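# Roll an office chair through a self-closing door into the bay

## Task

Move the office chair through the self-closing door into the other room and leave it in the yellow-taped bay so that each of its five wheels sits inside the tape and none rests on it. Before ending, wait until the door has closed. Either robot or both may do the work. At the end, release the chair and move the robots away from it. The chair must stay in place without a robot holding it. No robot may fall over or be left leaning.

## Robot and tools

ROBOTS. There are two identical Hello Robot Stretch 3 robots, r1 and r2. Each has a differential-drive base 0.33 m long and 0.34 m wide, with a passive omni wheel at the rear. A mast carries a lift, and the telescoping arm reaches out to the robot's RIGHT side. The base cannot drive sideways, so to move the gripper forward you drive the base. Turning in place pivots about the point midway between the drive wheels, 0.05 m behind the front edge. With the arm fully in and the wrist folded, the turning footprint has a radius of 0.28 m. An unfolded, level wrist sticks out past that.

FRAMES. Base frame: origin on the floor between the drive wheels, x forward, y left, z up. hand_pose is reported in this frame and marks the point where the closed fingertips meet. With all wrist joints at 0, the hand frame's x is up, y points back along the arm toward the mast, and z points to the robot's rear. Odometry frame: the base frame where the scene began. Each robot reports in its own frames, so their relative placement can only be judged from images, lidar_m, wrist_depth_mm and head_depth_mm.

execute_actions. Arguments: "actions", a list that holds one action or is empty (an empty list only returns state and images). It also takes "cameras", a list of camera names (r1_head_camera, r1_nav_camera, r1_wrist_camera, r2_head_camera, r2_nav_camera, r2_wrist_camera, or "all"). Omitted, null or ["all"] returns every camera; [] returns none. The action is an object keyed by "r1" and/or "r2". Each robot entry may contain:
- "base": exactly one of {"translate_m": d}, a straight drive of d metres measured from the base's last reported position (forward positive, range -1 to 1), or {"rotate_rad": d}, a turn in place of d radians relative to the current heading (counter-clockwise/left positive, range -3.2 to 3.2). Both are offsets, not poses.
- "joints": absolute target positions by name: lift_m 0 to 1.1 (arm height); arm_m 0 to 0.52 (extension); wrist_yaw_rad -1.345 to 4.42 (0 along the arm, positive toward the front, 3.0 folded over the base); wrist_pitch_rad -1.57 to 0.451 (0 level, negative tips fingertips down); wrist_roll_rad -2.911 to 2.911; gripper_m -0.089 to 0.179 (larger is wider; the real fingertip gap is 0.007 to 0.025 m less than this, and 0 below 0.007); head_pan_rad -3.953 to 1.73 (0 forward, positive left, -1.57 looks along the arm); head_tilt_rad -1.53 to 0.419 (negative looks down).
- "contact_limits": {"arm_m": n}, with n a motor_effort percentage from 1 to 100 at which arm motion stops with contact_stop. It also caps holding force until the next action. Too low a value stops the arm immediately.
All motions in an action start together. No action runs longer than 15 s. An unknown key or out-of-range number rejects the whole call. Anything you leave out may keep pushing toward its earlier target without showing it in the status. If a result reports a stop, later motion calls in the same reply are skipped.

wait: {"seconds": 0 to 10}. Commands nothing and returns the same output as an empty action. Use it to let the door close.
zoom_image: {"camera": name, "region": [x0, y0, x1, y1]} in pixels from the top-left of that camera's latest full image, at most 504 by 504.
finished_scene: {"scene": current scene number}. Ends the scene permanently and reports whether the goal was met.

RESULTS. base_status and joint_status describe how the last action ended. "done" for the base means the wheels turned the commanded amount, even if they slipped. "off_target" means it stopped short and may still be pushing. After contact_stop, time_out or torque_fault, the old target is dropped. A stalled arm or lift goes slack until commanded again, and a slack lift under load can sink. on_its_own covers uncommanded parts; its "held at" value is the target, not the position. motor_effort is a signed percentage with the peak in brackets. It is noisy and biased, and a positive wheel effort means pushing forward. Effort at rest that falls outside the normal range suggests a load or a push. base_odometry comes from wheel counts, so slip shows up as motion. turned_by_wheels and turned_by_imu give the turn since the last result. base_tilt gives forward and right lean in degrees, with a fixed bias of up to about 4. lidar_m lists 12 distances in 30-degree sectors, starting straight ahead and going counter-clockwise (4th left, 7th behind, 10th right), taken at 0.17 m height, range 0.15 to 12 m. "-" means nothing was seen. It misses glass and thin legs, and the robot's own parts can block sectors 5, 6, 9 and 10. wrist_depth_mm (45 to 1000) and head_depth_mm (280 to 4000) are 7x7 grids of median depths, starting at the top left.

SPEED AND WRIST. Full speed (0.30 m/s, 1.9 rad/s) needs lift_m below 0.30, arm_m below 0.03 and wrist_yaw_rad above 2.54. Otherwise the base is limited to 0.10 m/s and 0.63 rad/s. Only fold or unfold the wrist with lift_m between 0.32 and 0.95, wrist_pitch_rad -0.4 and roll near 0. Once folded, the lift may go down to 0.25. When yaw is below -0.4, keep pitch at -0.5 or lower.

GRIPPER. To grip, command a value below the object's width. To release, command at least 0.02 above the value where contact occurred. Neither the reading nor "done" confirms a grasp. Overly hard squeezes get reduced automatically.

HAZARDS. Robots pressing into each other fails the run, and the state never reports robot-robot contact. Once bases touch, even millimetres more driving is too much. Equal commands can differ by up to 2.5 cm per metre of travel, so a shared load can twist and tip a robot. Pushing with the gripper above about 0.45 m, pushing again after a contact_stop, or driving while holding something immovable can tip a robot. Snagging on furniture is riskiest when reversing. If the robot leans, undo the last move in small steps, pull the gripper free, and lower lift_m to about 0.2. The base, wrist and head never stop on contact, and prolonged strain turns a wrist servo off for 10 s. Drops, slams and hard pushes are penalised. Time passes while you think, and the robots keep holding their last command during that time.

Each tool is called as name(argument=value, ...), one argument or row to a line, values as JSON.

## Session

execute_actions(
  actions=[],
)

Scene clock: 0.00 s.
r1.base_odometry: x=+0.000 y=+0.000 heading=+0.000 (m, m, rad; r1's odometry frame)
r1.turned_by_wheels: +0.000 (rad since the last result)
r1.turned_by_imu: +0.000 (rad since the last result)
r1.base_tilt: forward=+0.0 right=+0.0 (deg)
r1.lidar_m: 0.67 0.68 0.82 1.58 2.02 2.45 4.04 1.54 2.75 2.77 1.19 0.75
r1.head_depth_mm: 664 663 663 662 663 661 664 / 654 653 654 651 651 653 653 / 647 643 643 645 643 642 643 / 635 633 634 633 634 634 636 / 626 627 626 626 626 625 626 / 618 617 618 617 617 616 617 / 608 610 609 610 610 610 609
r1.base_status: not commanded
r1.joint_positions: lift_m=+0.422 arm_m=+0.000 wrist_yaw_rad=+3.088 wrist_pitch_rad=-0.479 wrist_roll_rad=-0.008 gripper_m=+0.037 head_pan_rad=+0.018 head_tilt_rad=-0.020
r1.joint_status: not commanded
r1.motor_effort: left_wheel=+0 right_wheel=+0 lift_m=+22 arm_m=-1 wrist_yaw_rad=+0 wrist_pitch_rad=+5 wrist_roll_rad=+0 gripper_m=+0 head_pan_rad=+0 head_tilt_rad=+1 (%)
r1.hand_pose: x=-0.0096 y=+0.0708 z=+0.4213 quat_wxyz=(+0.186, +0.688, +0.150, +0.685) (m; r1's base frame)
r1.wrist_depth_mm: - - - - - 823 631 / - - - - - 878 633 / - - - - - 876 665 / 831 862 875 849 886 841 670 / 711 712 - 727 720 739 675 / 609 622 - 619 633 637 625 / 544 537 - - 546 561 555
r2.base_odometry: x=+0.000 y=+0.000 heading=+0.000 (m, m, rad; r2's odometry frame)
r2.turned_by_wheels: +0.000 (rad since the last result)
r2.turned_by_imu: +0.000 (rad since the last result)
r2.base_tilt: forward=+1.9 right=-1.1 (deg)
r2.lidar_m: 3.19 2.87 2.24 1.41 1.28 1.29 1.57 1.89 1.90 2.32 2.90 1.98
r2.head_depth_mm: 2046 2977 - - - 3991 2576 / 2044 3016 - - - 3960 2550 / 2029 3001 - - - 3876 2551 / 2048 3024 3911 - 3867 3790 2513 / 2053 3059 3627 3573 3628 3575 2531 / 2054 3090 3320 3329 3331 3307 2516 / 2076 2981 3051 3051 3098 3064 2506
r2.base_status: not commanded
r2.joint_positions: lift_m=+0.447 arm_m=+0.000 wrist_yaw_rad=+3.053 wrist_pitch_rad=-0.445 wrist_roll_rad=+0.013 gripper_m=+0.037 head_pan_rad=+0.005 head_tilt_rad=+0.007
r2.joint_status: not commanded
r2.motor_effort: left_wheel=+0 right_wheel=+0 lift_m=+27 arm_m=+1 wrist_yaw_rad=+0 wrist_pitch_rad=+6 wrist_roll_rad=+1 gripper_m=+1 head_pan_rad=-1 head_tilt_rad=+2 (%)
r2.hand_pose: x=-0.0018 y=+0.0752 z=+0.4535 quat_wxyz=(+0.187, +0.700, +0.124, +0.678) (m; r2's base frame)
r2.wrist_depth_mm: 953 - - - - - - / 976 - - - - - - / - - - - - - - / 966 972 982 - - - - / 781 796 - 792 846 807 868 / 673 672 678 681 687 699 697 / 574 579 - 596 571 594 604
pictures: r1_head_camera (sideways: a quarter turn clockwise sets it upright), r1_nav_camera (sideways: a quarter turn counterclockwise sets it upright), r1_wrist_camera, r2_head_camera (sideways: a quarter turn clockwise sets it upright), r2_nav_camera (sideways: a quarter turn counterclockwise sets it upright), r2_wrist_camera
Images, in order (width x height): r1_head_camera 896x504, r1_nav_camera 672x504, r1_wrist_camera 644x364, r2_head_camera 896x504, r2_nav_camera 672x504, r2_wrist_camera 644x364.

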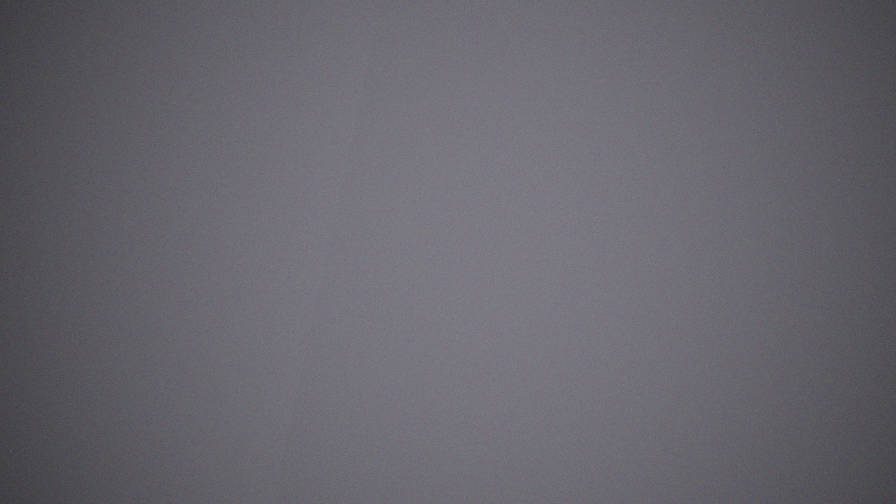

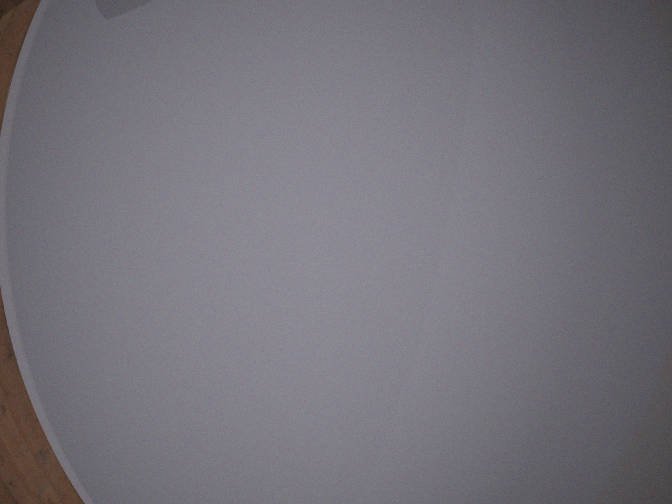

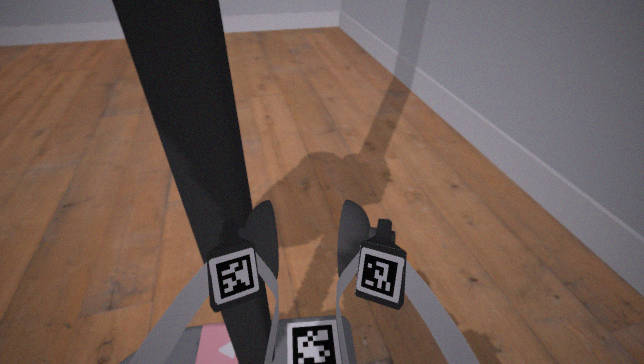

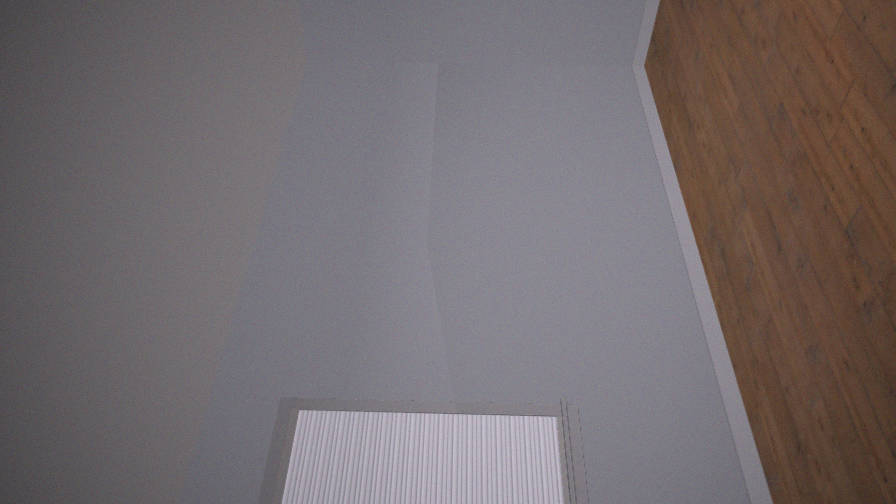

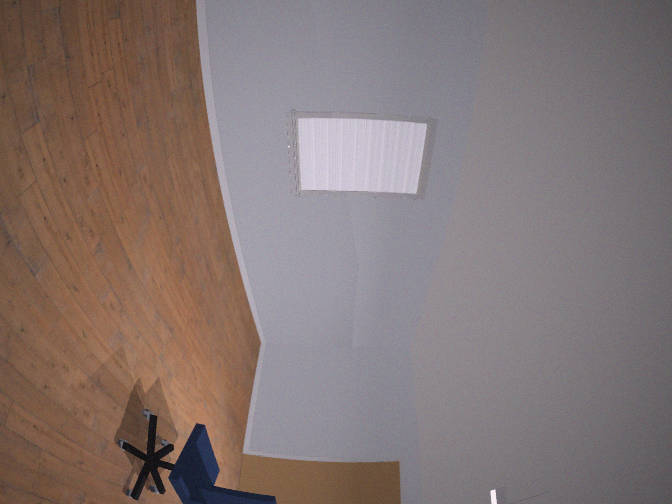

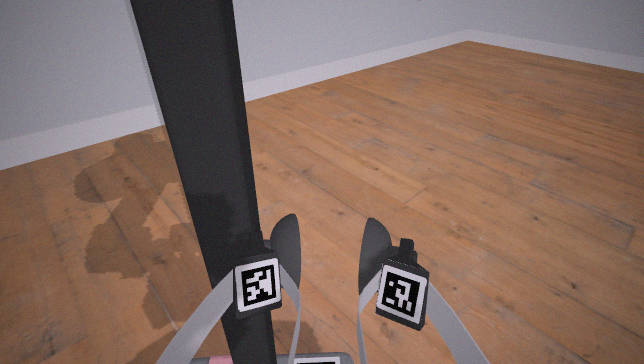

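execute_actions(
  actions=[
    {"r1":{"base":{"rotate_rad":2.45},"joints":{"lift_m":0.27,"wrist_pitch_rad":-0.4,"head_tilt_rad":-0.15}},"r2":{"base":{"rotate_rad":-0.75},"joints":{"lift_m":0.27,"wrist_pitch_rad":-0.4,"head_tilt_rad":-0.3}}},
  ],
  cameras=["r1_head_camera","r2_head_camera","r2_nav_camera"],
)

Scene clock: 3.53 s.
r1.base_odometry: x=+0.000 y=+0.000 heading=+2.450 (m, m, rad; r1's odometry frame)
r1.turned_by_wheels: +2.450 (rad since the last result)
r1.turned_by_imu: +2.465 (rad since the last result)
r1.base_tilt: forward=+0.1 right=+0.0 (deg)
r1.lidar_m: 2.20 3.41 1.53 4.44 3.79 1.67 0.84 0.68 0.67 0.74 1.15 2.01
r1.head_depth_mm: 1996 2027 2070 2083 2131 2165 1999 / 2128 2166 2201 2267 2301 2341 1991 / 2291 2344 2390 2452 2465 2482 1994 / 2455 2552 2583 2656 2726 2682 1983 / 2671 2801 2841 2928 2943 2696 1969 / 2695 3077 3152 3254 3304 2747 1978 / 2722 3493 3562 3651 3721 2716 1961
r1.base_status: done
r1.joint_positions: lift_m=+0.270 arm_m=+0.000 wrist_yaw_rad=+3.088 wrist_pitch_rad=-0.420 wrist_roll_rad=-0.008 gripper_m=+0.037 head_pan_rad=+0.018 head_tilt_rad=-0.149
r1.joint_status: all done
r1.motor_effort: left_wheel=-2(11) right_wheel=+2(9) lift_m=+15(17) arm_m=-1(1) wrist_yaw_rad=+1(1) wrist_pitch_rad=+7(8) wrist_roll_rad=+0(0) gripper_m=+0(0) head_pan_rad=+0(1) head_tilt_rad=-1(16) (%)
r1.hand_pose: x=-0.0092 y=+0.0786 z=+0.2826 quat_wxyz=(+0.166, +0.692, +0.130, +0.690) (m; r1's base frame)
r1.wrist_depth_mm: - - - - - - - / - - - - - - - / 845 855 861 885 885 887 904 / 673 667 692 687 688 703 704 / 545 551 - 555 566 562 563 / 473 498 - - 481 478 479 / - - - - 419 415 422
r2.base_odometry: x=+0.000 y=+0.000 heading=-0.750 (m, m, rad; r2's odometry frame)
r2.turned_by_wheels: -0.750 (rad since the last result)
r2.turned_by_imu: -0.738 (rad since the last result)
r2.base_tilt: forward=+1.8 right=-1.1 (deg)
r2.lidar_m: 1.98 3.68 2.91 2.87 1.63 1.30 1.28 1.39 1.92 1.89 2.04 2.63
r2.head_depth_mm: - - - - 2943 2132 1665 / - - - - 2941 2119 1677 / - - - - 2735 2088 1646 / - - - 1829 2029 2069 1647 / - - - - 2168 2016 1620 / - - - - 2565 2063 1612 / - - - - 2806 2063 1620
r2.base_status: done
r2.joint_positions: lift_m=+0.271 arm_m=+0.000 wrist_yaw_rad=+3.053 wrist_pitch_rad=-0.423 wrist_roll_rad=+0.013 gripper_m=+0.037 head_pan_rad=+0.005 head_tilt_rad=-0.296
r2.joint_status: all done
r2.motor_effort: left_wheel=+2(8) right_wheel=-1(6) lift_m=+11(22) arm_m=+0(0) wrist_yaw_rad=+0(1) wrist_pitch_rad=+10(10) wrist_roll_rad=+1(0) gripper_m=+0(1) head_pan_rad=+0(0) head_tilt_rad=+0(16) (%)
r2.hand_pose: x=-0.0015 y=+0.0780 z=+0.2822 quat_wxyz=(+0.180, +0.701, +0.117, +0.680) (m; r2's base frame)
r2.wrist_depth_mm: - - - - - - - / - - - - - - - / 888 927 910 943 942 968 - / 690 689 708 712 715 724 729 / 561 574 - 571 599 589 594 / 470 505 - - 487 491 493 / - - - - 403 422 421
pictures: r1_head_camera (sideways: a quarter turn clockwise sets it upright), r2_head_camera (sideways: a quarter turn clockwise sets it upright), r2_nav_camera (sideways: a quarter turn counterclockwise sets it upright)
Images, in order (width x height): r1_head_camera 896x504, r2_head_camera 896x504, r2_nav_camera 672x504.

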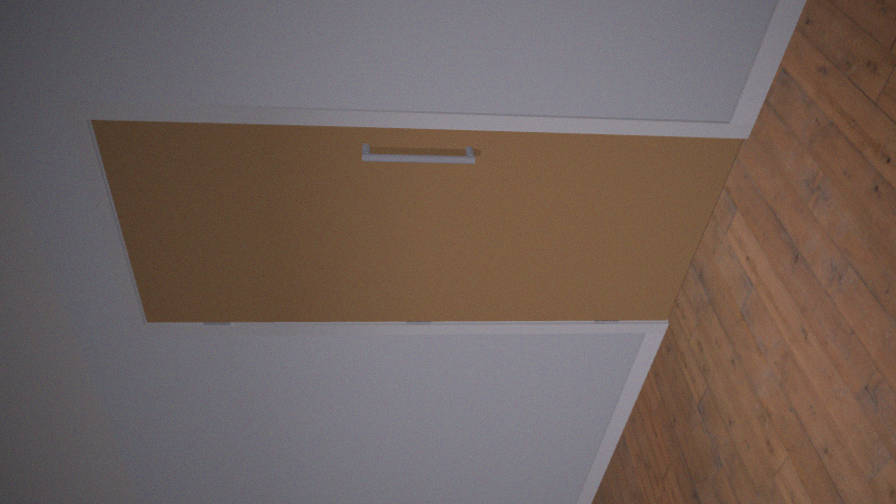

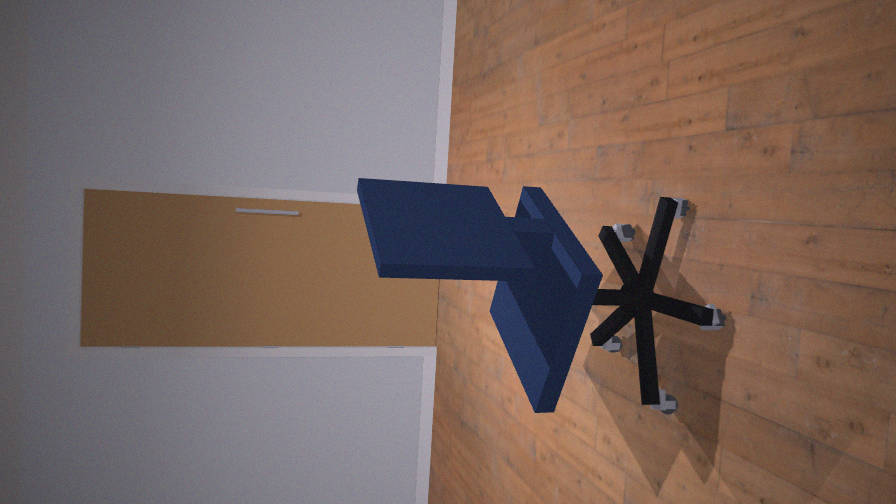

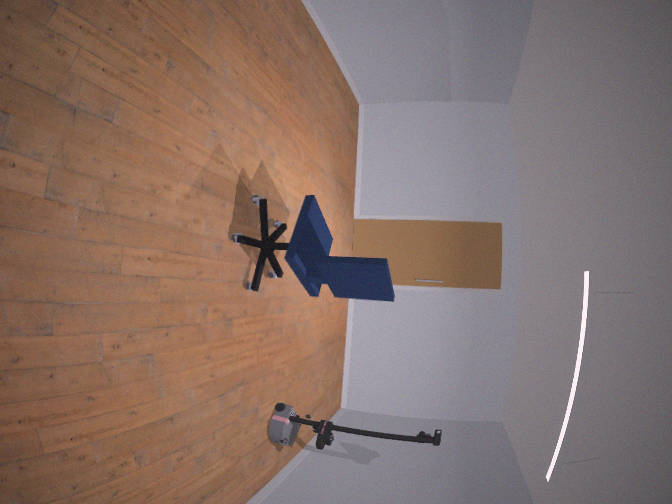

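execute_actions(
  actions=[
    {"r1":{"base":{"rotate_rad":0.23}},"r2":{"base":{"rotate_rad":0.11}}},
  ],
  cameras=[],
)

execute_actions(
  actions=[
    {"r1":{"base":{"translate_m":1}},"r2":{"base":{"translate_m":1}}},
  ],
  cameras=[],
)

execute_actions(
  actions=[
    {"r1":{"base":{"translate_m":1}},"r2":{"joints":{"lift_m":0.35}}},
  ],
  cameras=[],
)

execute_actions(
  actions=[
    {"r1":{"base":{"translate_m":0.44}},"r2":{"joints":{"wrist_yaw_rad":1.57,"gripper_m":0.17}}},
  ],
  cameras=[],
)

execute_actions(
  actions=[
    {"r1":{"base":{"rotate_rad":-0.9},"joints":{"lift_m":0.88,"arm_m":0.44,"head_tilt_rad":-1.0}},"r2":{"base":{"translate_m":0.3},"joints":{"lift_m":0.15,"wrist_pitch_rad":0,"head_tilt_rad":-0.9}}},
  ],
  cameras=[],
)

execute_actions(
  actions=[
    {"r1":{"joints":{"wrist_yaw_rad":1.57,"wrist_pitch_rad":0,"gripper_m":0.15}}},
  ],
)

Scene clock: 5.07 s.
r1.base_odometry: x=+0.000 y=+0.000 heading=+2.680 (m, m, rad; r1's odometry frame)
r1.turned_by_wheels: +0.230 (rad since the last result)
r1.turned_by_imu: +0.231 (rad since the last result)
r1.base_tilt: forward=+0.2 right=+0.1 (deg)
r1.lidar_m: 2.52 4.03 1.53 2.75 3.76 1.12 0.73 0.67 0.68 0.84 1.73 2.03
r1.head_depth_mm: 2293 2327 2376 2430 2440 2480 1993 / 2500 2595 2637 2703 2736 2684 1987 / 2665 2927 2989 2998 3073 2739 1990 / 2684 3282 3367 3451 3520 2724 1981 / 2684 3776 3976 - 3986 2728 1973 / 2668 - - - - 2735 1980 / 2683 3902 - - - 2714 1974
r1.base_status: done
r1.joint_positions: lift_m=+0.270 arm_m=+0.000 wrist_yaw_rad=+3.088 wrist_pitch_rad=-0.420 wrist_roll_rad=-0.008 gripper_m=+0.037 head_pan_rad=+0.018 head_tilt_rad=-0.149
r1.joint_status: not commanded
r1.motor_effort: left_wheel=-1(11) right_wheel=+2(7) lift_m=+15(15) arm_m=-1(1) wrist_yaw_rad=+0(0) wrist_pitch_rad=+7(7) wrist_roll_rad=+0(0) gripper_m=+0(0) head_pan_rad=+0(0) head_tilt_rad=+0(1) (%)
r1.hand_pose: x=-0.0092 y=+0.0786 z=+0.2826 quat_wxyz=(+0.166, +0.692, +0.130, +0.690) (m; r1's base frame)
r1.wrist_depth_mm: - - - - - - - / - - - - - - - / 848 819 834 864 866 904 907 / 669 670 686 700 673 695 698 / 542 553 - 556 572 560 574 / 461 493 - - 479 479 481 / - - - - 418 412 414
r2.base_odometry: x=+0.000 y=+0.000 heading=-0.640 (m, m, rad; r2's odometry frame)
r2.turned_by_wheels: +0.110 (rad since the last result)
r2.turned_by_imu: +0.108 (rad since the last result)
r2.base_tilt: forward=+1.9 right=-1.1 (deg)
r2.lidar_m: 1.98 3.39 2.88 2.71 1.51 1.28 1.28 1.46 1.89 1.89 2.16 2.64
r2.head_depth_mm: 3977 - - - 2972 2110 1661 / - - - 2080 2741 2128 1658 / - - - 1786 2066 2100 1658 / - - - - 2187 2011 1645 / - - - - 2711 2075 1636 / - - - - 2838 2081 1617 / - - - - 2833 2061 1614
r2.base_status: done
r2.joint_positions: lift_m=+0.271 arm_m=+0.000 wrist_yaw_rad=+3.053 wrist_pitch_rad=-0.423 wrist_roll_rad=+0.013 gripper_m=+0.037 head_pan_rad=+0.005 head_tilt_rad=-0.296
r2.joint_status: not commanded
r2.motor_effort: left_wheel=-1(8) right_wheel=+2(8) lift_m=+11(11) arm_m=+0(0) wrist_yaw_rad=+0(0) wrist_pitch_rad=+9(10) wrist_roll_rad=+1(0) gripper_m=+0(1) head_pan_rad=+0(1) head_tilt_rad=-1(2) (%)
r2.hand_pose: x=-0.0015 y=+0.0780 z=+0.2823 quat_wxyz=(+0.180, +0.701, +0.117, +0.680) (m; r2's base frame)
r2.wrist_depth_mm: - - - - - - - / - - - - - - - / 920 863 939 919 941 974 973 / 676 683 716 726 707 722 737 / 553 567 - 571 600 590 589 / 475 498 - - 485 489 497 / - - - - 404 422 424
pictures: none
No camera images: the call's "cameras" was empty. Leave "cameras" out to get every camera's image.

Scene clock: 10.17 s.
r1.base_odometry: x=-0.895 y=+0.446 heading=+2.680 (m, m, rad; r1's odometry frame)
r1.turned_by_wheels: +0.000 (rad since the last result)
r1.turned_by_imu: +0.001 (rad since the last result)
r1.base_tilt: forward=+0.1 right=+0.1 (deg)
r1.lidar_m: 1.75 3.26 3.29 1.31 4.36 2.42 1.59 1.46 1.47 1.52 1.40 1.41
r1.head_depth_mm: 1589 1618 1641 1671 1695 1707 1739 / 1766 1794 1822 1858 1879 1899 1901 / 1979 2019 2056 2086 2134 2155 1978 / 2240 2284 2341 2386 2452 2464 1977 / 2522 2663 2721 2796 2856 2740 1971 / 2699 3188 3261 3342 3439 2703 1975 / 2706 3206 3232 3300 3321 2699 1973
r1.base_status: done
r1.joint_positions: lift_m=+0.270 arm_m=+0.000 wrist_yaw_rad=+3.088 wrist_pitch_rad=-0.420 wrist_roll_rad=-0.008 gripper_m=+0.037 head_pan_rad=+0.018 head_tilt_rad=-0.149
r1.joint_status: not commanded
r1.motor_effort: left_wheel=-2(9) right_wheel=+2(7) lift_m=+15(15) arm_m=-1(1) wrist_yaw_rad=+0(1) wrist_pitch_rad=+7(7) wrist_roll_rad=+0(0) gripper_m=+0(1) head_pan_rad=-1(0) head_tilt_rad=-1(0) (%)
r1.hand_pose: x=-0.0092 y=+0.0786 z=+0.2827 quat_wxyz=(+0.166, +0.692, +0.130, +0.690) (m; r1's base frame)
r1.wrist_depth_mm: - - - - - - - / - - - - - - - / 837 831 876 880 889 889 912 / 678 677 687 685 687 676 686 / 545 548 - 559 564 564 565 / 462 497 - - 485 479 497 / - - - - 415 411 416
r2.base_odometry: x=+0.802 y=-0.597 heading=-0.640 (m, m, rad; r2's odometry frame)
r2.turned_by_wheels: +0.000 (rad since the last result)
r2.turned_by_imu: +0.002 (rad since the last result)
r2.base_tilt: forward=+1.9 right=-1.1 (deg)
r2.lidar_m: 0.99 3.12 2.65 2.64 2.66 2.26 2.26 2.50 2.12 2.12 2.43 2.09
r2.head_depth_mm: 3106 3272 3419 3562 776 798 967 / 3184 3310 3484 3691 2909 1240 815 / 3241 3388 3514 3746 2927 1343 1050 / 3284 3462 3593 3812 2894 1331 1043 / 3295 3493 3745 3878 2870 2076 1106 / 3437 3613 3815 3951 2849 2075 1574 / 3475 3645 3887 - 2853 2049 1613
r2.base_status: done
r2.joint_positions: lift_m=+0.271 arm_m=+0.000 wrist_yaw_rad=+3.053 wrist_pitch_rad=-0.423 wrist_roll_rad=+0.013 gripper_m=+0.037 head_pan_rad=+0.005 head_tilt_rad=-0.297
r2.joint_status: not commanded
r2.motor_effort: left_wheel=-2(6) right_wheel=+2(9) lift_m=+10(10) arm_m=+0(0) wrist_yaw_rad=+0(0) wrist_pitch_rad=+9(10) wrist_roll_rad=+1(0) gripper_m=-1(1) head_pan_rad=+0(0) head_tilt_rad=-1(2) (%)
r2.hand_pose: x=-0.0015 y=+0.0780 z=+0.2823 quat_wxyz=(+0.180, +0.701, +0.117, +0.680) (m; r2's base frame)
r2.wrist_depth_mm: - - - - - - - / - - - - - - - / 909 909 921 920 951 965 984 / 695 689 708 704 723 720 736 / 566 563 - 582 610 594 591 / 474 501 - - 486 488 498 / - - - - 412 423 426
pictures: none
No camera images: the call's "cameras" was empty. Leave "cameras" out to get every camera's image.

Scene clock: 15.20 s.
r1.base_odometry: x=-1.791 y=+0.891 heading=+2.680 (m, m, rad; r1's odometry frame)
r1.turned_by_wheels: +0.000 (rad since the last result)
r1.turned_by_imu: +0.001 (rad since the last result)
r1.base_tilt: forward=+0.1 right=+0.1 (deg)
r1.lidar_m: 0.97 2.05 2.52 3.13 1.74 3.70 2.44 2.24 1.31 0.84 0.79 0.79
r1.head_depth_mm: 864 881 891 905 923 934 957 / 979 992 1009 1025 1042 1059 1074 / 1090 1111 1132 1153 1175 1196 1222 / 1247 1268 1290 1322 1348 1373 1407 / 1444 1469 1510 1540 1577 1623 1660 / 1715 1759 1804 1854 1918 1970 1907 / 2121 2190 2269 2317 2436 2426 1975
r1.base_status: done
r1.joint_positions: lift_m=+0.270 arm_m=+0.000 wrist_yaw_rad=+3.088 wrist_pitch_rad=-0.420 wrist_roll_rad=-0.008 gripper_m=+0.037 head_pan_rad=+0.018 head_tilt_rad=-0.149
r1.joint_status: not commanded
r1.motor_effort: left_wheel=-2(11) right_wheel=+2(7) lift_m=+15(15) arm_m=-1(1) wrist_yaw_rad=+0(0) wrist_pitch_rad=+7(7) wrist_roll_rad=+0(0) gripper_m=+0(0) head_pan_rad=+0(0) head_tilt_rad=-1(1) (%)
r1.hand_pose: x=-0.0092 y=+0.0786 z=+0.2827 quat_wxyz=(+0.166, +0.692, +0.130, +0.690) (m; r1's base frame)
r1.wrist_depth_mm: - - - - - - - / - - - - - - - / 850 818 852 854 888 878 886 / 679 667 684 682 681 698 711 / 545 552 - 556 572 581 566 / 462 501 - - 481 483 487 / - - - - 410 415 420
r2.base_odometry: x=+0.802 y=-0.597 heading=-0.640 (m, m, rad; r2's odometry frame)
r2.turned_by_wheels: +0.000 (rad since the last result)
r2.turned_by_imu: +0.001 (rad since the last result)
r2.base_tilt: forward=+1.9 right=-1.1 (deg)
r2.lidar_m: 0.99 3.12 2.65 2.64 2.65 2.26 2.26 2.50 2.13 2.12 2.42 3.56
r2.head_depth_mm: 3075 3201 3389 3572 777 798 965 / 3102 3291 3501 3702 2739 1247 815 / 3230 3322 3523 3662 2788 1339 1048 / 3272 3432 3638 3833 2881 1336 1045 / 3329 3481 3692 3849 2871 2075 1113 / 3379 3529 3753 3949 2822 2068 1579 / 3425 3626 3890 3974 2831 2048 1618
r2.base_status: not commanded
r2.joint_positions: lift_m=+0.349 arm_m=+0.000 wrist_yaw_rad=+3.053 wrist_pitch_rad=-0.422 wrist_roll_rad=+0.013 gripper_m=+0.037 head_pan_rad=+0.005 head_tilt_rad=-0.297
r2.joint_status: all done
r2.motor_effort: left_wheel=-2(2) right_wheel=+2(3) lift_m=+39(41) arm_m=+1(0) wrist_yaw_rad=+1(0) wrist_pitch_rad=+10(9) wrist_roll_rad=+0(1) gripper_m=+0(1) head_pan_rad=+0(0) head_tilt_rad=-1(0) (%)
r2.hand_pose: x=-0.0015 y=+0.0781 z=+0.3610 quat_wxyz=(+0.180, +0.701, +0.117, +0.680) (m; r2's base frame)
r2.wrist_depth_mm: - - - - - - - / - - - - - - - / - - - - - - - / 821 832 840 868 859 862 889 / 682 687 - 700 736 692 722 / 556 568 - 583 587 589 588 / 494 501 - - 495 509 503
pictures: none
No camera images: the call's "cameras" was empty. Leave "cameras" out to get every camera's image.

Scene clock: 18.40 s.
r1.base_odometry: x=-2.184 y=+1.087 heading=+2.680 (m, m, rad; r1's odometry frame)
r1.turned_by_wheels: +0.000 (rad since the last result)
r1.turned_by_imu: +0.000 (rad since the last result)
r1.base_tilt: forward=+0.1 right=+0.1 (deg)
r1.lidar_m: 0.65 1.35 2.17 2.72 5.21 2.05 2.82 2.58 0.85 0.56 0.52 0.52
r1.head_depth_mm: 567 576 585 594 601 609 618 / 629 640 650 660 669 681 691 / 705 718 730 743 755 772 784 / 799 818 832 848 869 887 907 / 928 949 970 995 1022 1048 1073 / 1105 1136 1165 1194 1233 1275 1315 / 1362 1405 1453 1512 1558 1630 1697
r1.base_status: done
r1.joint_positions: lift_m=+0.270 arm_m=+0.000 wrist_yaw_rad=+3.088 wrist_pitch_rad=-0.420 wrist_roll_rad=-0.008 gripper_m=+0.037 head_pan_rad=+0.018 head_tilt_rad=-0.149
r1.joint_status: not commanded
r1.motor_effort: left_wheel=-2(11) right_wheel=+2(7) lift_m=+15(15) arm_m=-1(1) wrist_yaw_rad=-1(1) wrist_pitch_rad=+7(7) wrist_roll_rad=+0(0) gripper_m=+0(0) head_pan_rad=+0(1) head_tilt_rad=-1(0) (%)
r1.hand_pose: x=-0.0092 y=+0.0786 z=+0.2827 quat_wxyz=(+0.166, +0.692, +0.130, +0.690) (m; r1's base frame)
r1.wrist_depth_mm: - - - - - - - / - - - - - - - / 858 830 864 871 888 896 904 / 658 667 675 678 676 704 695 / 545 556 - 547 573 575 561 / 463 503 - - 483 478 478 / - - - - 416 416 421
r2.base_odometry: x=+0.802 y=-0.597 heading=-0.640 (m, m, rad; r2's odometry frame)
r2.turned_by_wheels: +0.000 (rad since the last result)
r2.turned_by_imu: +0.000 (rad since the last result)
r2.base_tilt: forward=+1.8 right=-1.2 (deg)
r2.lidar_m: 0.98 3.13 2.65 2.64 2.66 2.26 2.25 2.50 2.12 2.13 2.43 3.55
r2.head_depth_mm: 3122 3321 3392 3559 774 799 965 / 3174 3323 3481 3658 2922 1242 812 / 3212 3318 3529 3715 2870 1339 1049 / 3264 3382 3592 3749 2897 1337 1048 / 3339 3521 3696 3842 2851 2076 1105 / 3391 3568 3768 3912 2863 2063 1572 / 3447 3621 3864 3998 2803 2050 1616
r2.base_status: not commanded
r2.joint_positions: lift_m=+0.349 arm_m=+0.000 wrist_yaw_rad=+1.573 wrist_pitch_rad=-0.422 wrist_roll_rad=+0.013 gripper_m=+0.170 head_pan_rad=+0.005 head_tilt_rad=-0.297
r2.joint_status: all done
r2.motor_effort: left_wheel=-2(2) right_wheel=+2(1) lift_m=+39(39) arm_m=+1(0) wrist_yaw_rad=-2(2) wrist_pitch_rad=+9(9) wrist_roll_rad=+0(1) gripper_m=-1(83) head_pan_rad=+0(0) head_tilt_rad=-1(1) (%)
r2.hand_pose: x=+0.2025 y=-0.1446 z=+0.3610 quat_wxyz=(+0.591, +0.596, -0.387, +0.381) (m; r2's base frame)
r2.wrist_depth_mm: - - - - - - - / - - - - - - - / - - - 983 - - - / 832 851 843 811 852 881 897 / 663 707 685 698 696 711 715 / 572 572 572 570 582 577 580 / 475 491 497 496 508 496 530
pictures: none
No camera images: the call's "cameras" was empty. Leave "cameras" out to get every camera's image.

Scene clock: 24.77 s.
r1.base_odometry: x=-2.184 y=+1.087 heading=+1.780 (m, m, rad; r1's odometry frame)
r1.turned_by_wheels: -0.900 (rad since the last result)
r1.turned_by_imu: -0.909 (rad since the last result)
r1.base_tilt: forward=+0.1 right=+0.1 (deg)
r1.lidar_m: 0.52 0.54 0.74 2.15 2.25 3.10 2.06 3.59 2.67 1.90 0.72 0.54
r1.head_depth_mm: 457 535 644 808 1079 1232 1120 / 460 538 649 818 1097 1240 1124 / 462 541 655 822 1111 1240 1126 / 464 546 658 829 1123 1246 1125 / 467 548 664 838 1139 1245 1135 / 470 551 669 844 1119 1250 1135 / 472 554 672 828 1168 1254 1137
r1.base_status: done
r1.joint_positions: lift_m=+0.880 arm_m=+0.440 wrist_yaw_rad=+3.088 wrist_pitch_rad=-0.420 wrist_roll_rad=-0.008 gripper_m=+0.037 head_pan_rad=+0.018 head_tilt_rad=-0.988
r1.joint_status: all done
r1.motor_effort: left_wheel=+2(12) right_wheel=+0(5) lift_m=+28(28) arm_m=+4(4) wrist_yaw_rad=+0(0) wrist_pitch_rad=+7(7) wrist_roll_rad=+0(0) gripper_m=+0(0) head_pan_rad=+0(0) head_tilt_rad=-6(42) (%)
r1.hand_pose: x=-0.0092 y=-0.3607 z=+0.8918 quat_wxyz=(+0.166, +0.692, +0.130, +0.690) (m; r1's base frame)
r1.wrist_depth_mm: - - - - - 819 563 / - - - - - 806 571 / - - - - - 836 576 / - - - - - 831 574 / - - - - - 836 585 / - - - - - 858 579 / - - - - - 860 590
r2.base_odometry: x=+1.043 y=-0.776 heading=-0.640 (m, m, rad; r2's odometry frame)
r2.turned_by_wheels: +0.000 (rad since the last result)
r2.turned_by_imu: +0.001 (rad since the last result)
r2.base_tilt: forward=+1.8 right=-1.1 (deg)
r2.lidar_m: 0.72 3.05 2.58 2.57 2.94 2.55 2.55 2.58 2.20 2.19 2.50 0.69
r2.head_depth_mm: 2910 2474 2002 1073 705 1267 1169 / 2938 2412 1986 1065 925 1244 1170 / 2960 2410 1986 1059 928 1248 1163 / 2688 2394 1975 1055 958 1278 1155 / 2988 2345 1957 1042 1366 1280 1154 / 2946 2333 1930 1642 1433 1274 1142 / 2950 2316 1911 1640 1430 1267 1140
r2.base_status: done
r2.joint_positions: lift_m=+0.151 arm_m=+0.000 wrist_yaw_rad=+1.573 wrist_pitch_rad=-0.026 wrist_roll_rad=+0.013 gripper_m=+0.170 head_pan_rad=+0.005 head_tilt_rad=-0.889
r2.joint_status: all done
r2.motor_effort: left_wheel=-2(4) right_wheel=+2(6) lift_m=+10(34) arm_m=+0(0) wrist_yaw_rad=-2(2) wrist_pitch_rad=+11(11) wrist_roll_rad=+0(0) gripper_m=+0(1) head_pan_rad=+0(0) head_tilt_rad=-4(27) (%)
r2.hand_pose: x=+0.2342 y=-0.1445 z=+0.2587 quat_wxyz=(+0.503, +0.510, -0.496, +0.491) (m; r2's base frame)
r2.wrist_depth_mm: - - 449 357 312 382 - / - - - 577 545 651 - / - - - - - - - / - - - - - - - / 827 908 636 622 686 970 976 / 591 599 610 560 605 569 672 / 435 451 467 361 474 492 529
pictures: none
No camera images: the call's "cameras" was empty. Leave "cameras" out to get every camera's image.

Scene clock: 26.50 s.
r1.base_odometry: x=-2.184 y=+1.087 heading=+1.780 (m, m, rad; r1's odometry frame)
r1.turned_by_wheels: +0.000 (rad since the last result)
r1.turned_by_imu: +0.000 (rad since the last result)
r1.base_tilt: forward=+0.0 right=+0.0 (deg)
r1.lidar_m: 0.52 0.54 0.74 2.14 2.23 3.09 2.06 3.61 2.68 1.90 0.72 0.54
r1.head_depth_mm: 457 535 644 807 1085 1233 1118 / 461 539 650 815 1096 1235 1125 / 462 542 653 821 1107 1243 1129 / 465 546 659 829 1121 1238 1127 / 467 548 663 836 1137 1251 1134 / 469 552 669 844 1114 1247 1135 / 471 555 672 831 1161 1249 1135
r1.base_status: not commanded
r1.joint_positions: lift_m=+0.880 arm_m=+0.440 wrist_yaw_rad=+1.572 wrist_pitch_rad=-0.024 wrist_roll_rad=-0.008 gripper_m=+0.150 head_pan_rad=+0.018 head_tilt_rad=-0.988
r1.joint_status: all done
r1.motor_effort: left_wheel=+2(2) right_wheel=-1(0) lift_m=+28(28) arm_m=+4(4) wrist_yaw_rad=-1(3) wrist_pitch_rad=+9(10) wrist_roll_rad=+0(0) gripper_m=+0(87) head_pan_rad=+0(0) head_tilt_rad=-6(6) (%)
r1.hand_pose: x=+0.2342 y=-0.5842 z=+0.9881 quat_wxyz=(+0.508, +0.504, -0.491, +0.496) (m; r1's base frame)
r1.wrist_depth_mm: 386 393 393 396 394 401 406 / 407 412 405 402 404 417 422 / 422 419 425 429 428 430 440 / 433 437 444 443 440 449 458 / 451 455 461 457 454 462 474 / 476 476 470 488 473 - 499 / 497 497 500 515 494 509 512
r2.base_odometry: x=+1.043 y=-0.776 heading=-0.640 (m, m, rad; r2's odometry frame)
r2.turned_by_wheels: +0.000 (rad since the last result)
r2.turned_by_imu: +0.000 (rad since the last result)
r2.base_tilt: forward=+1.8 right=-1.1 (deg)
r2.lidar_m: 0.72 3.02 2.58 2.57 2.94 2.56 2.55 2.59 2.19 2.19 2.49 0.70
r2.head_depth_mm: 2911 2449 2018 1075 705 1264 1168 / 2924 2439 1989 1069 926 1237 1167 / 2976 2426 1974 1062 923 1243 1164 / 2632 2368 1960 1053 960 1290 1156 / 2963 2367 1947 1048 1361 1277 1149 / 2938 2339 1943 1647 1427 1271 1146 / 2892 2335 1913 1639 1427 1267 1138
r2.base_status: not commanded
r2.joint_positions: lift_m=+0.151 arm_m=+0.000 wrist_yaw_rad=+1.573 wrist_pitch_rad=-0.026 wrist_roll_rad=+0.013 gripper_m=+0.170 head_pan_rad=+0.005 head_tilt_rad=-0.889
r2.joint_status: not commanded
r2.motor_effort: left_wheel=-2(2) right_wheel=+2(2) lift_m=+11(11) arm_m=+0(1) wrist_yaw_rad=-2(3) wrist_pitch_rad=+11(11) wrist_roll_rad=+0(0) gripper_m=+1(1) head_pan_rad=+0(1) head_tilt_rad=-3(4) (%)
r2.hand_pose: x=+0.2342 y=-0.1445 z=+0.2587 quat_wxyz=(+0.503, +0.510, -0.496, +0.491) (m; r2's base frame)
r2.wrist_depth_mm: - - 440 358 312 379 - / - - - 579 544 646 - / - - - - - - - / - - - - - - - / 829 922 631 614 670 967 - / 600 599 606 565 596 570 668 / 436 464 473 366 487 484 530
pictures: r1_head_camera (sideways: a quarter turn clockwise sets it upright), r1_nav_camera (sideways: a quarter turn counterclockwise sets it upright), r1_wrist_camera, r2_head_camera (sideways: a quarter turn clockwise sets it upright), r2_nav_camera (sideways: a quarter turn counterclockwise sets it upright), r2_wrist_camera
Images, in order (width x height): r1_head_camera 896x504, r1_nav_camera 672x504, r1_wrist_camera 644x364, r2_head_camera 896x504, r2_nav_camera 672x504, r2_wrist_camera 644x364.

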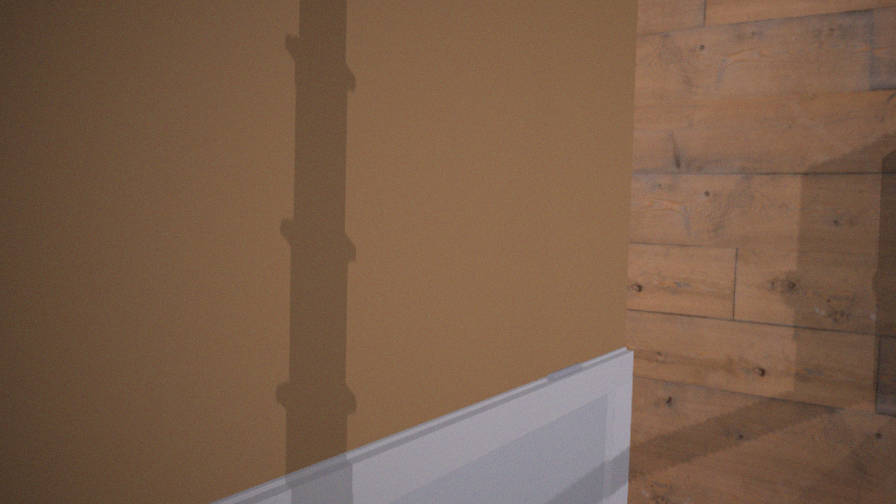

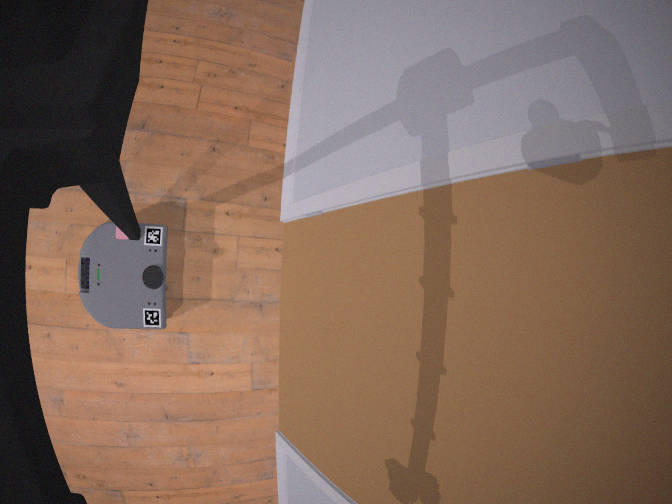

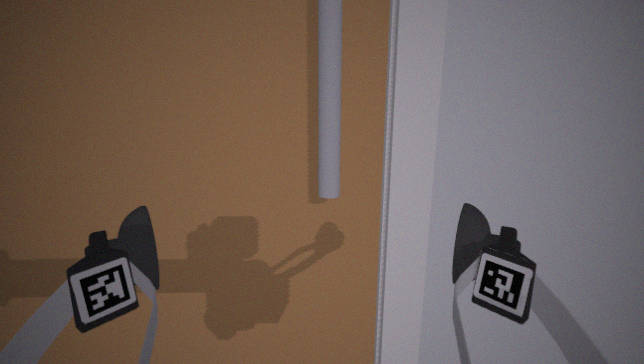

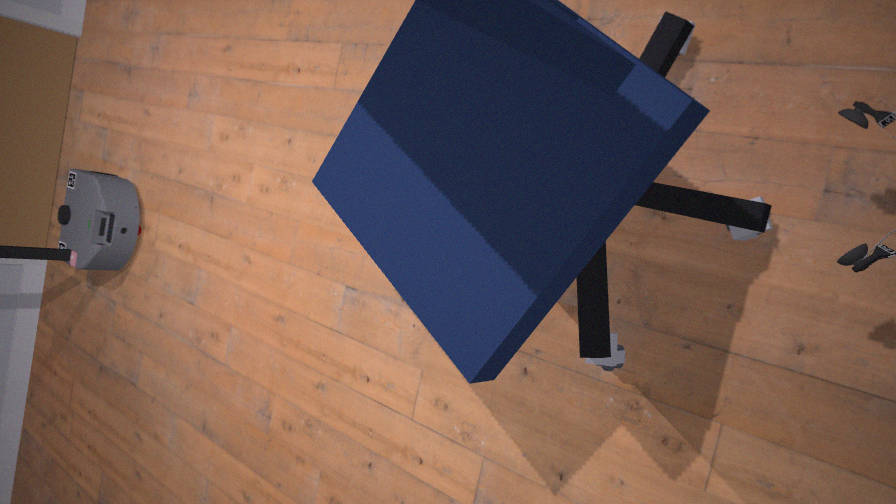

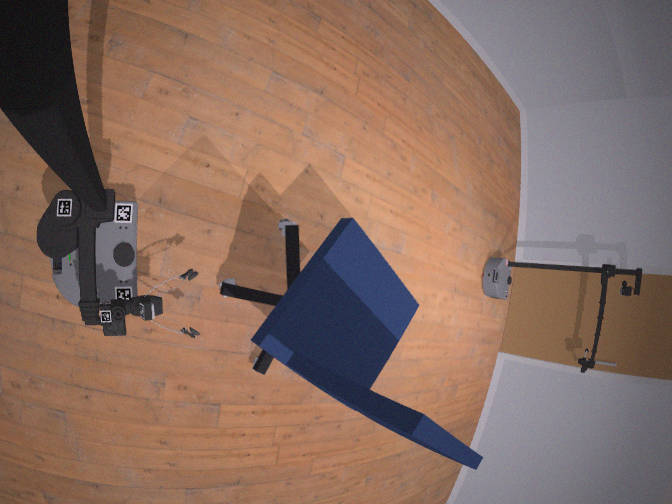

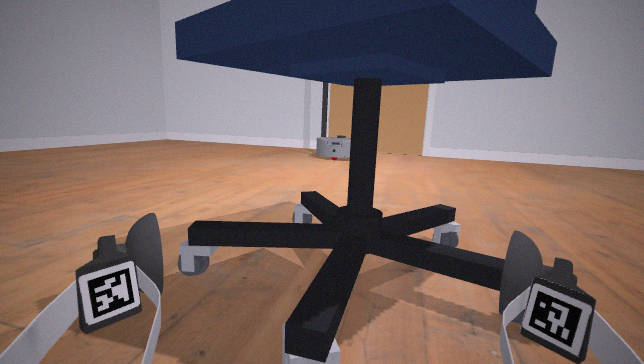

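execute_actions(
  actions=[
    {"r1":{"base":{"translate_m":0.24},"joints":{"lift_m":0.93,"arm_m":0.455,"head_pan_rad":-0.5}},"r2":{"base":{"translate_m":0.5},"joints":{"arm_m":0.06,"head_tilt_rad":-1.2}}},
  ],
  cameras=["r1_wrist_camera","r2_wrist_camera","r2_nav_camera"],
)

execute_actions(
  actions=[
    {"r1":{"joints":{"gripper_m":-0.03}}},
  ],
  cameras=["r1_wrist_camera"],
)

execute_actions(
  actions=[
    {"r1":{"base":{"rotate_rad":-0.32},"joints":{"arm_m":0.384}}},
  ],
  cameras=["r1_wrist_camera","r1_nav_camera"],
)

Scene clock: 32.57 s.
r1.base_odometry: x=-2.234 y=+1.322 heading=+1.780 (m, m, rad; r1's odometry frame)
r1.turned_by_wheels: +0.000 (rad since the last result)
r1.turned_by_imu: -0.001 (rad since the last result)
r1.base_tilt: forward=+0.1 right=+0.0 (deg)
r1.lidar_m: 0.28 0.29 0.38 1.15 2.24 3.07 2.12 3.62 2.68 1.02 0.39 0.29
r1.head_depth_mm: 304 367 460 615 932 1229 1117 / 295 342 423 552 793 1203 1126 / 289 322 392 500 689 1114 1127 / - 304 364 457 610 923 1130 / - 294 341 421 547 785 1115 / - 288 321 389 496 683 1095 / - - 302 363 453 605 906
r1.base_status: done
r1.joint_positions: lift_m=+0.930 arm_m=+0.455 wrist_yaw_rad=+1.572 wrist_pitch_rad=-0.023 wrist_roll_rad=-0.008 gripper_m=+0.150 head_pan_rad=-0.493 head_tilt_rad=-0.988
r1.joint_status: all done
r1.motor_effort: left_wheel=+2(8) right_wheel=-1(3) lift_m=+28(27) arm_m=+4(5) wrist_yaw_rad=-2(2) wrist_pitch_rad=+8(9) wrist_roll_rad=+0(0) gripper_m=+1(1) head_pan_rad=-3(28) head_tilt_rad=-6(5) (%)
r1.hand_pose: x=+0.2343 y=-0.5993 z=+1.0383 quat_wxyz=(+0.508, +0.504, -0.492, +0.496) (m; r1's base frame)
r1.wrist_depth_mm: 175 174 175 110 178 166 170 / 179 180 182 114 185 174 185 / 187 188 188 119 192 179 192 / 194 196 195 124 199 185 200 / 201 200 204 129 206 192 212 / 207 211 212 135 213 - 219 / 222 220 222 141 225 209 228
r2.base_odometry: x=+1.444 y=-1.075 heading=-0.640 (m, m, rad; r2's odometry frame)
r2.turned_by_wheels: +0.000 (rad since the last result)
r2.turned_by_imu: -0.003 (rad since the last result)
r2.base_tilt: forward=+1.8 right=-1.1 (deg)
r2.lidar_m: 2.46 2.90 2.46 2.46 2.79 3.04 3.03 2.72 2.32 2.30 2.62 0.39
r2.head_depth_mm: 1831 1660 955 883 820 541 1151 / 1806 1644 949 875 813 767 - / 1798 1633 937 872 809 789 - / 1766 1625 1482 865 822 1200 - / 1756 1608 1482 868 1256 1207 - / 1752 1607 1474 1352 1270 1196 - / 1737 1589 1464 1353 1270 1184 1132
r2.base_status: done
r2.joint_positions: lift_m=+0.151 arm_m=+0.060 wrist_yaw_rad=+1.571 wrist_pitch_rad=-0.024 wrist_roll_rad=+0.013 gripper_m=+0.170 head_pan_rad=+0.005 head_tilt_rad=-1.187
r2.joint_status: all done
r2.motor_effort: left_wheel=+4(9) right_wheel=+12(34) lift_m=+11(11) arm_m=+4(5) wrist_yaw_rad=+0(2) wrist_pitch_rad=+10(11) wrist_roll_rad=+0(0) gripper_m=-1(1) head_pan_rad=+0(0) head_tilt_rad=-4(19) (%)
r2.hand_pose: x=+0.2342 y=-0.2048 z=+0.2591 quat_wxyz=(+0.503, +0.509, -0.497, +0.491) (m; r2's base frame)
r2.wrist_depth_mm: - 348 262 235 237 233 287 / - - - 493 - - - / - - - 267 - - - / - - - 270 - - - / 834 918 883 276 937 972 - / 606 595 610 283 631 433 672 / 326 322 314 279 339 427 533
pictures: r1_wrist_camera, r2_nav_camera (sideways: a quarter turn counterclockwise sets it upright), r2_wrist_camera
Images, in order (width x height): r1_wrist_camera 644x364, r2_nav_camera 672x504, r2_wrist_camera 644x364.

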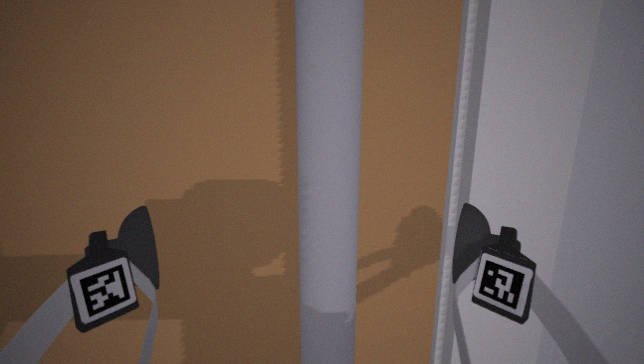

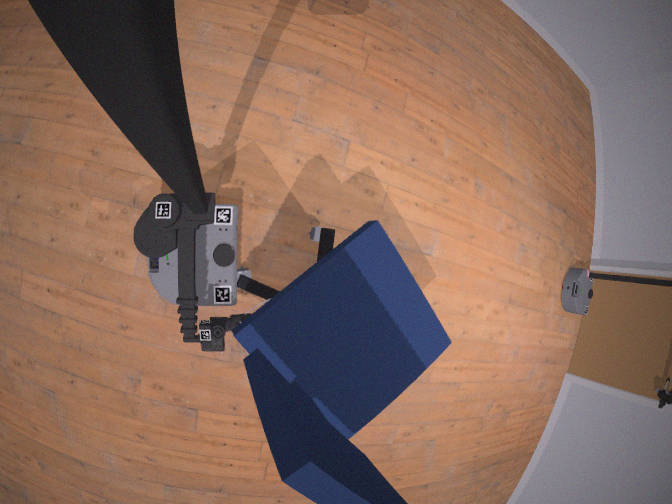

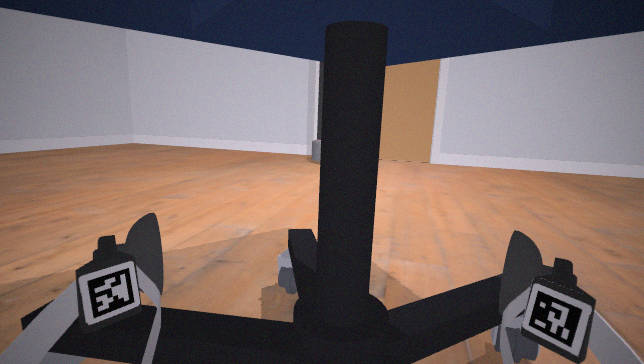

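Scene clock: 35.03 s.
r1.base_odometry: x=-2.234 y=+1.322 heading=+1.780 (m, m, rad; r1's odometry frame)
r1.turned_by_wheels: +0.000 (rad since the last result)
r1.turned_by_imu: +0.000 (rad since the last result)
r1.base_tilt: forward=+0.0 right=+0.1 (deg)
r1.lidar_m: 0.28 0.29 0.38 1.14 2.24 3.10 2.13 3.62 2.68 1.02 0.39 0.29
r1.head_depth_mm: 302 363 455 607 920 1233 1125 / 295 339 419 547 783 1201 1123 / 286 319 388 495 683 1104 1126 / - 302 362 453 605 914 1129 / - 295 339 418 542 779 1117 / - 286 318 387 493 678 1094 / - - 300 361 452 603 906
r1.base_status: not commanded
r1.joint_positions: lift_m=+0.930 arm_m=+0.455 wrist_yaw_rad=+1.549 wrist_pitch_rad=-0.022 wrist_roll_rad=-0.008 gripper_m=-0.029 head_pan_rad=-0.493 head_tilt_rad=-0.988
r1.joint_status: all done
r1.on_its_own: wrist_yaw_rad is at rest, and its effort (+18) is outside its rest range (-12 to +12)
r1.motor_effort: left_wheel=+2(7) right_wheel=-2(6) lift_m=+28(28) arm_m=+1(4) wrist_yaw_rad=+18(18) wrist_pitch_rad=+8(8) wrist_roll_rad=+0(0) gripper_m=-20(99) head_pan_rad=-4(3) head_tilt_rad=-6(5) (%)
r1.hand_pose: x=+0.2342 y=-0.6054 z=+1.0386 quat_wxyz=(+0.513, +0.498, -0.498, +0.491) (m; r1's base frame)
r1.wrist_depth_mm: 169 170 172 107 176 168 183 / 174 176 177 111 182 174 189 / 181 181 183 115 189 181 197 / 186 189 190 119 196 189 205 / 193 196 196 122 203 196 213 / 201 203 206 127 212 205 224 / 211 213 216 174 222 214 235
r2.base_odometry: x=+1.444 y=-1.075 heading=-0.640 (m, m, rad; r2's odometry frame)
r2.turned_by_wheels: +0.000 (rad since the last result)
r2.turned_by_imu: +0.000 (rad since the last result)
r2.base_tilt: forward=+1.8 right=-1.1 (deg)
r2.lidar_m: 2.46 2.90 2.47 2.45 2.80 3.03 3.04 2.73 2.31 2.31 2.62 0.39
r2.head_depth_mm: 1819 1658 952 884 822 542 1144 / 1798 1647 951 876 815 769 - / 1800 1634 941 873 812 792 - / 1785 1619 1486 866 823 1198 - / 1763 1610 1476 868 1253 1207 - / 1737 1596 1476 1348 1271 1201 - / 1733 1581 1468 1355 1259 1181 1130
r2.base_status: not commanded
r2.joint_positions: lift_m=+0.151 arm_m=+0.060 wrist_yaw_rad=+1.571 wrist_pitch_rad=-0.024 wrist_roll_rad=+0.013 gripper_m=+0.170 head_pan_rad=+0.005 head_tilt_rad=-1.187
r2.joint_status: not commanded
r2.motor_effort: left_wheel=+3(4) right_wheel=+12(13) lift_m=+11(11) arm_m=+4(4) wrist_yaw_rad=-1(0) wrist_pitch_rad=+10(10) wrist_roll_rad=+1(0) gripper_m=-1(0) head_pan_rad=+0(0) head_tilt_rad=-4(4) (%)
r2.hand_pose: x=+0.2342 y=-0.2048 z=+0.2591 quat_wxyz=(+0.503, +0.509, -0.497, +0.491) (m; r2's base frame)
r2.wrist_depth_mm: - 351 263 235 237 233 286 / - - - 497 - - - / - - - 267 - - - / - - - 268 - - - / 836 908 884 275 937 - 997 / 601 593 604 282 642 430 679 / 327 319 313 279 336 428 531
pictures: r1_wrist_camera
Images, in order (width x height): r1_wrist_camera 644x364.

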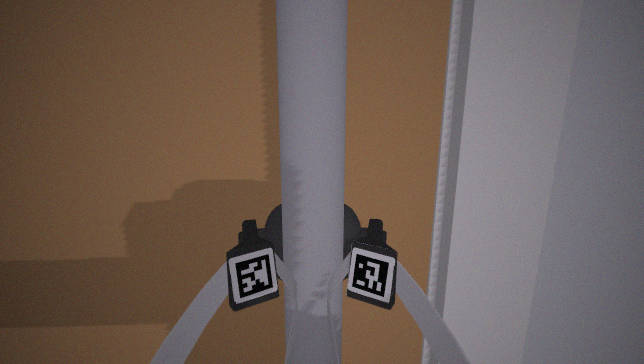

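Scene clock: 37.23 s.
r1.base_odometry: x=-2.234 y=+1.322 heading=+1.460 (m, m, rad; r1's odometry frame)
r1.turned_by_wheels: -0.320 (rad since the last result)
r1.turned_by_imu: -0.329 (rad since the last result)
r1.base_tilt: forward=+0.0 right=+0.1 (deg)
r1.lidar_m: 0.22 0.22 0.29 0.52 2.15 2.43 3.99 2.12 3.07 2.60 0.34 0.24
r1.head_depth_mm: - 313 397 543 863 1231 1119 / - 298 355 468 687 1187 1125 / - - 322 411 572 938 1125 / - - 302 367 489 733 1119 / - - 289 331 428 603 1034 / - - - 305 380 513 793 / - - - 292 342 446 642
r1.base_status: done
r1.joint_positions: lift_m=+0.930 arm_m=+0.385 wrist_yaw_rad=+1.556 wrist_pitch_rad=-0.022 wrist_roll_rad=-0.008 gripper_m=-0.029 head_pan_rad=-0.493 head_tilt_rad=-0.988
r1.joint_status: all done
r1.motor_effort: left_wheel=+3(45) right_wheel=-2(45) lift_m=+27(27) arm_m=-7(9) wrist_yaw_rad=+11(22) wrist_pitch_rad=+8(9) wrist_roll_rad=+0(0) gripper_m=-20(21) head_pan_rad=-3(3) head_tilt_rad=-6(5) (%)
r1.hand_pose: x=+0.2343 y=-0.5333 z=+1.0386 quat_wxyz=(+0.511, +0.500, -0.496, +0.493) (m; r1's base frame)
r1.wrist_depth_mm: 158 162 168 106 181 459 507 / 163 167 174 109 188 473 556 / 168 174 181 115 196 500 575 / 174 179 186 119 205 522 603 / 181 186 192 123 346 547 655 / 187 194 197 127 519 586 698 / 195 202 210 137 232 601 740
r2.base_odometry: x=+1.444 y=-1.075 heading=-0.640 (m, m, rad; r2's odometry frame)
r2.turned_by_wheels: +0.000 (rad since the last result)
r2.turned_by_imu: +0.000 (rad since the last result)
r2.base_tilt: forward=+1.8 right=-1.0 (deg)
r2.lidar_m: 2.50 2.90 2.47 2.46 2.79 3.04 3.02 2.73 2.31 2.31 2.62 0.39
r2.head_depth_mm: 1821 1656 954 885 819 540 1149 / 1806 1641 949 876 815 768 - / 1798 1626 940 871 813 791 - / 1776 1625 1487 864 822 1202 - / 1766 1610 1485 867 1261 1209 - / 1751 1591 1472 1351 1269 1197 - / 1736 1589 1453 1364 1260 1177 1127
r2.base_status: not commanded
r2.joint_positions: lift_m=+0.151 arm_m=+0.060 wrist_yaw_rad=+1.571 wrist_pitch_rad=-0.024 wrist_roll_rad=+0.013 gripper_m=+0.170 head_pan_rad=+0.005 head_tilt_rad=-1.187
r2.joint_status: not commanded
r2.motor_effort: left_wheel=+3(3) right_wheel=+12(13) lift_m=+11(11) arm_m=+4(5) wrist_yaw_rad=+0(1) wrist_pitch_rad=+10(10) wrist_roll_rad=+1(0) gripper_m=-1(1) head_pan_rad=+0(0) head_tilt_rad=-5(4) (%)
r2.hand_pose: x=+0.2342 y=-0.2048 z=+0.2591 quat_wxyz=(+0.503, +0.509, -0.497, +0.491) (m; r2's base frame)
r2.wrist_depth_mm: - 354 263 236 235 232 288 / - - - 489 - - - / - - - 268 - - - / - - - 270 - - - / 856 941 914 275 920 970 - / 609 602 619 284 646 434 667 / 328 320 315 280 340 425 538
pictures: r1_nav_camera (sideways: a quarter turn counterclockwise sets it upright), r1_wrist_camera
Images, in order (width x height): r1_nav_camera 672x504, r1_wrist_camera 644x364.

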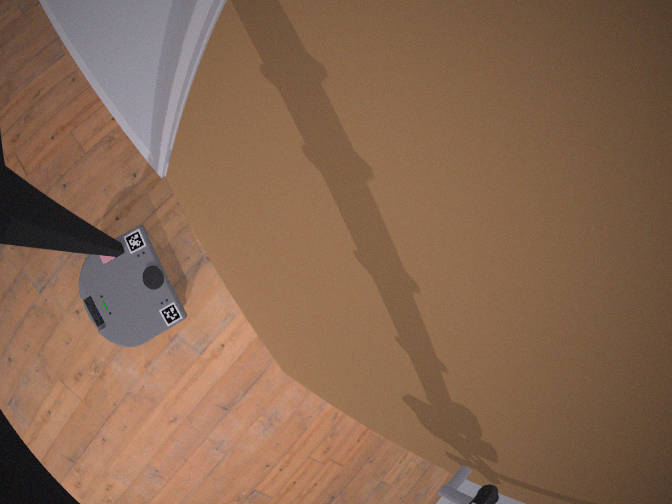

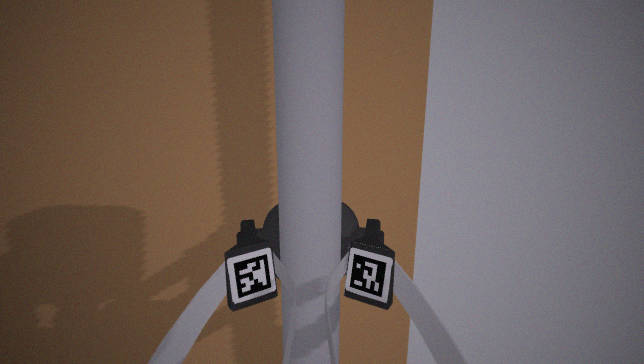

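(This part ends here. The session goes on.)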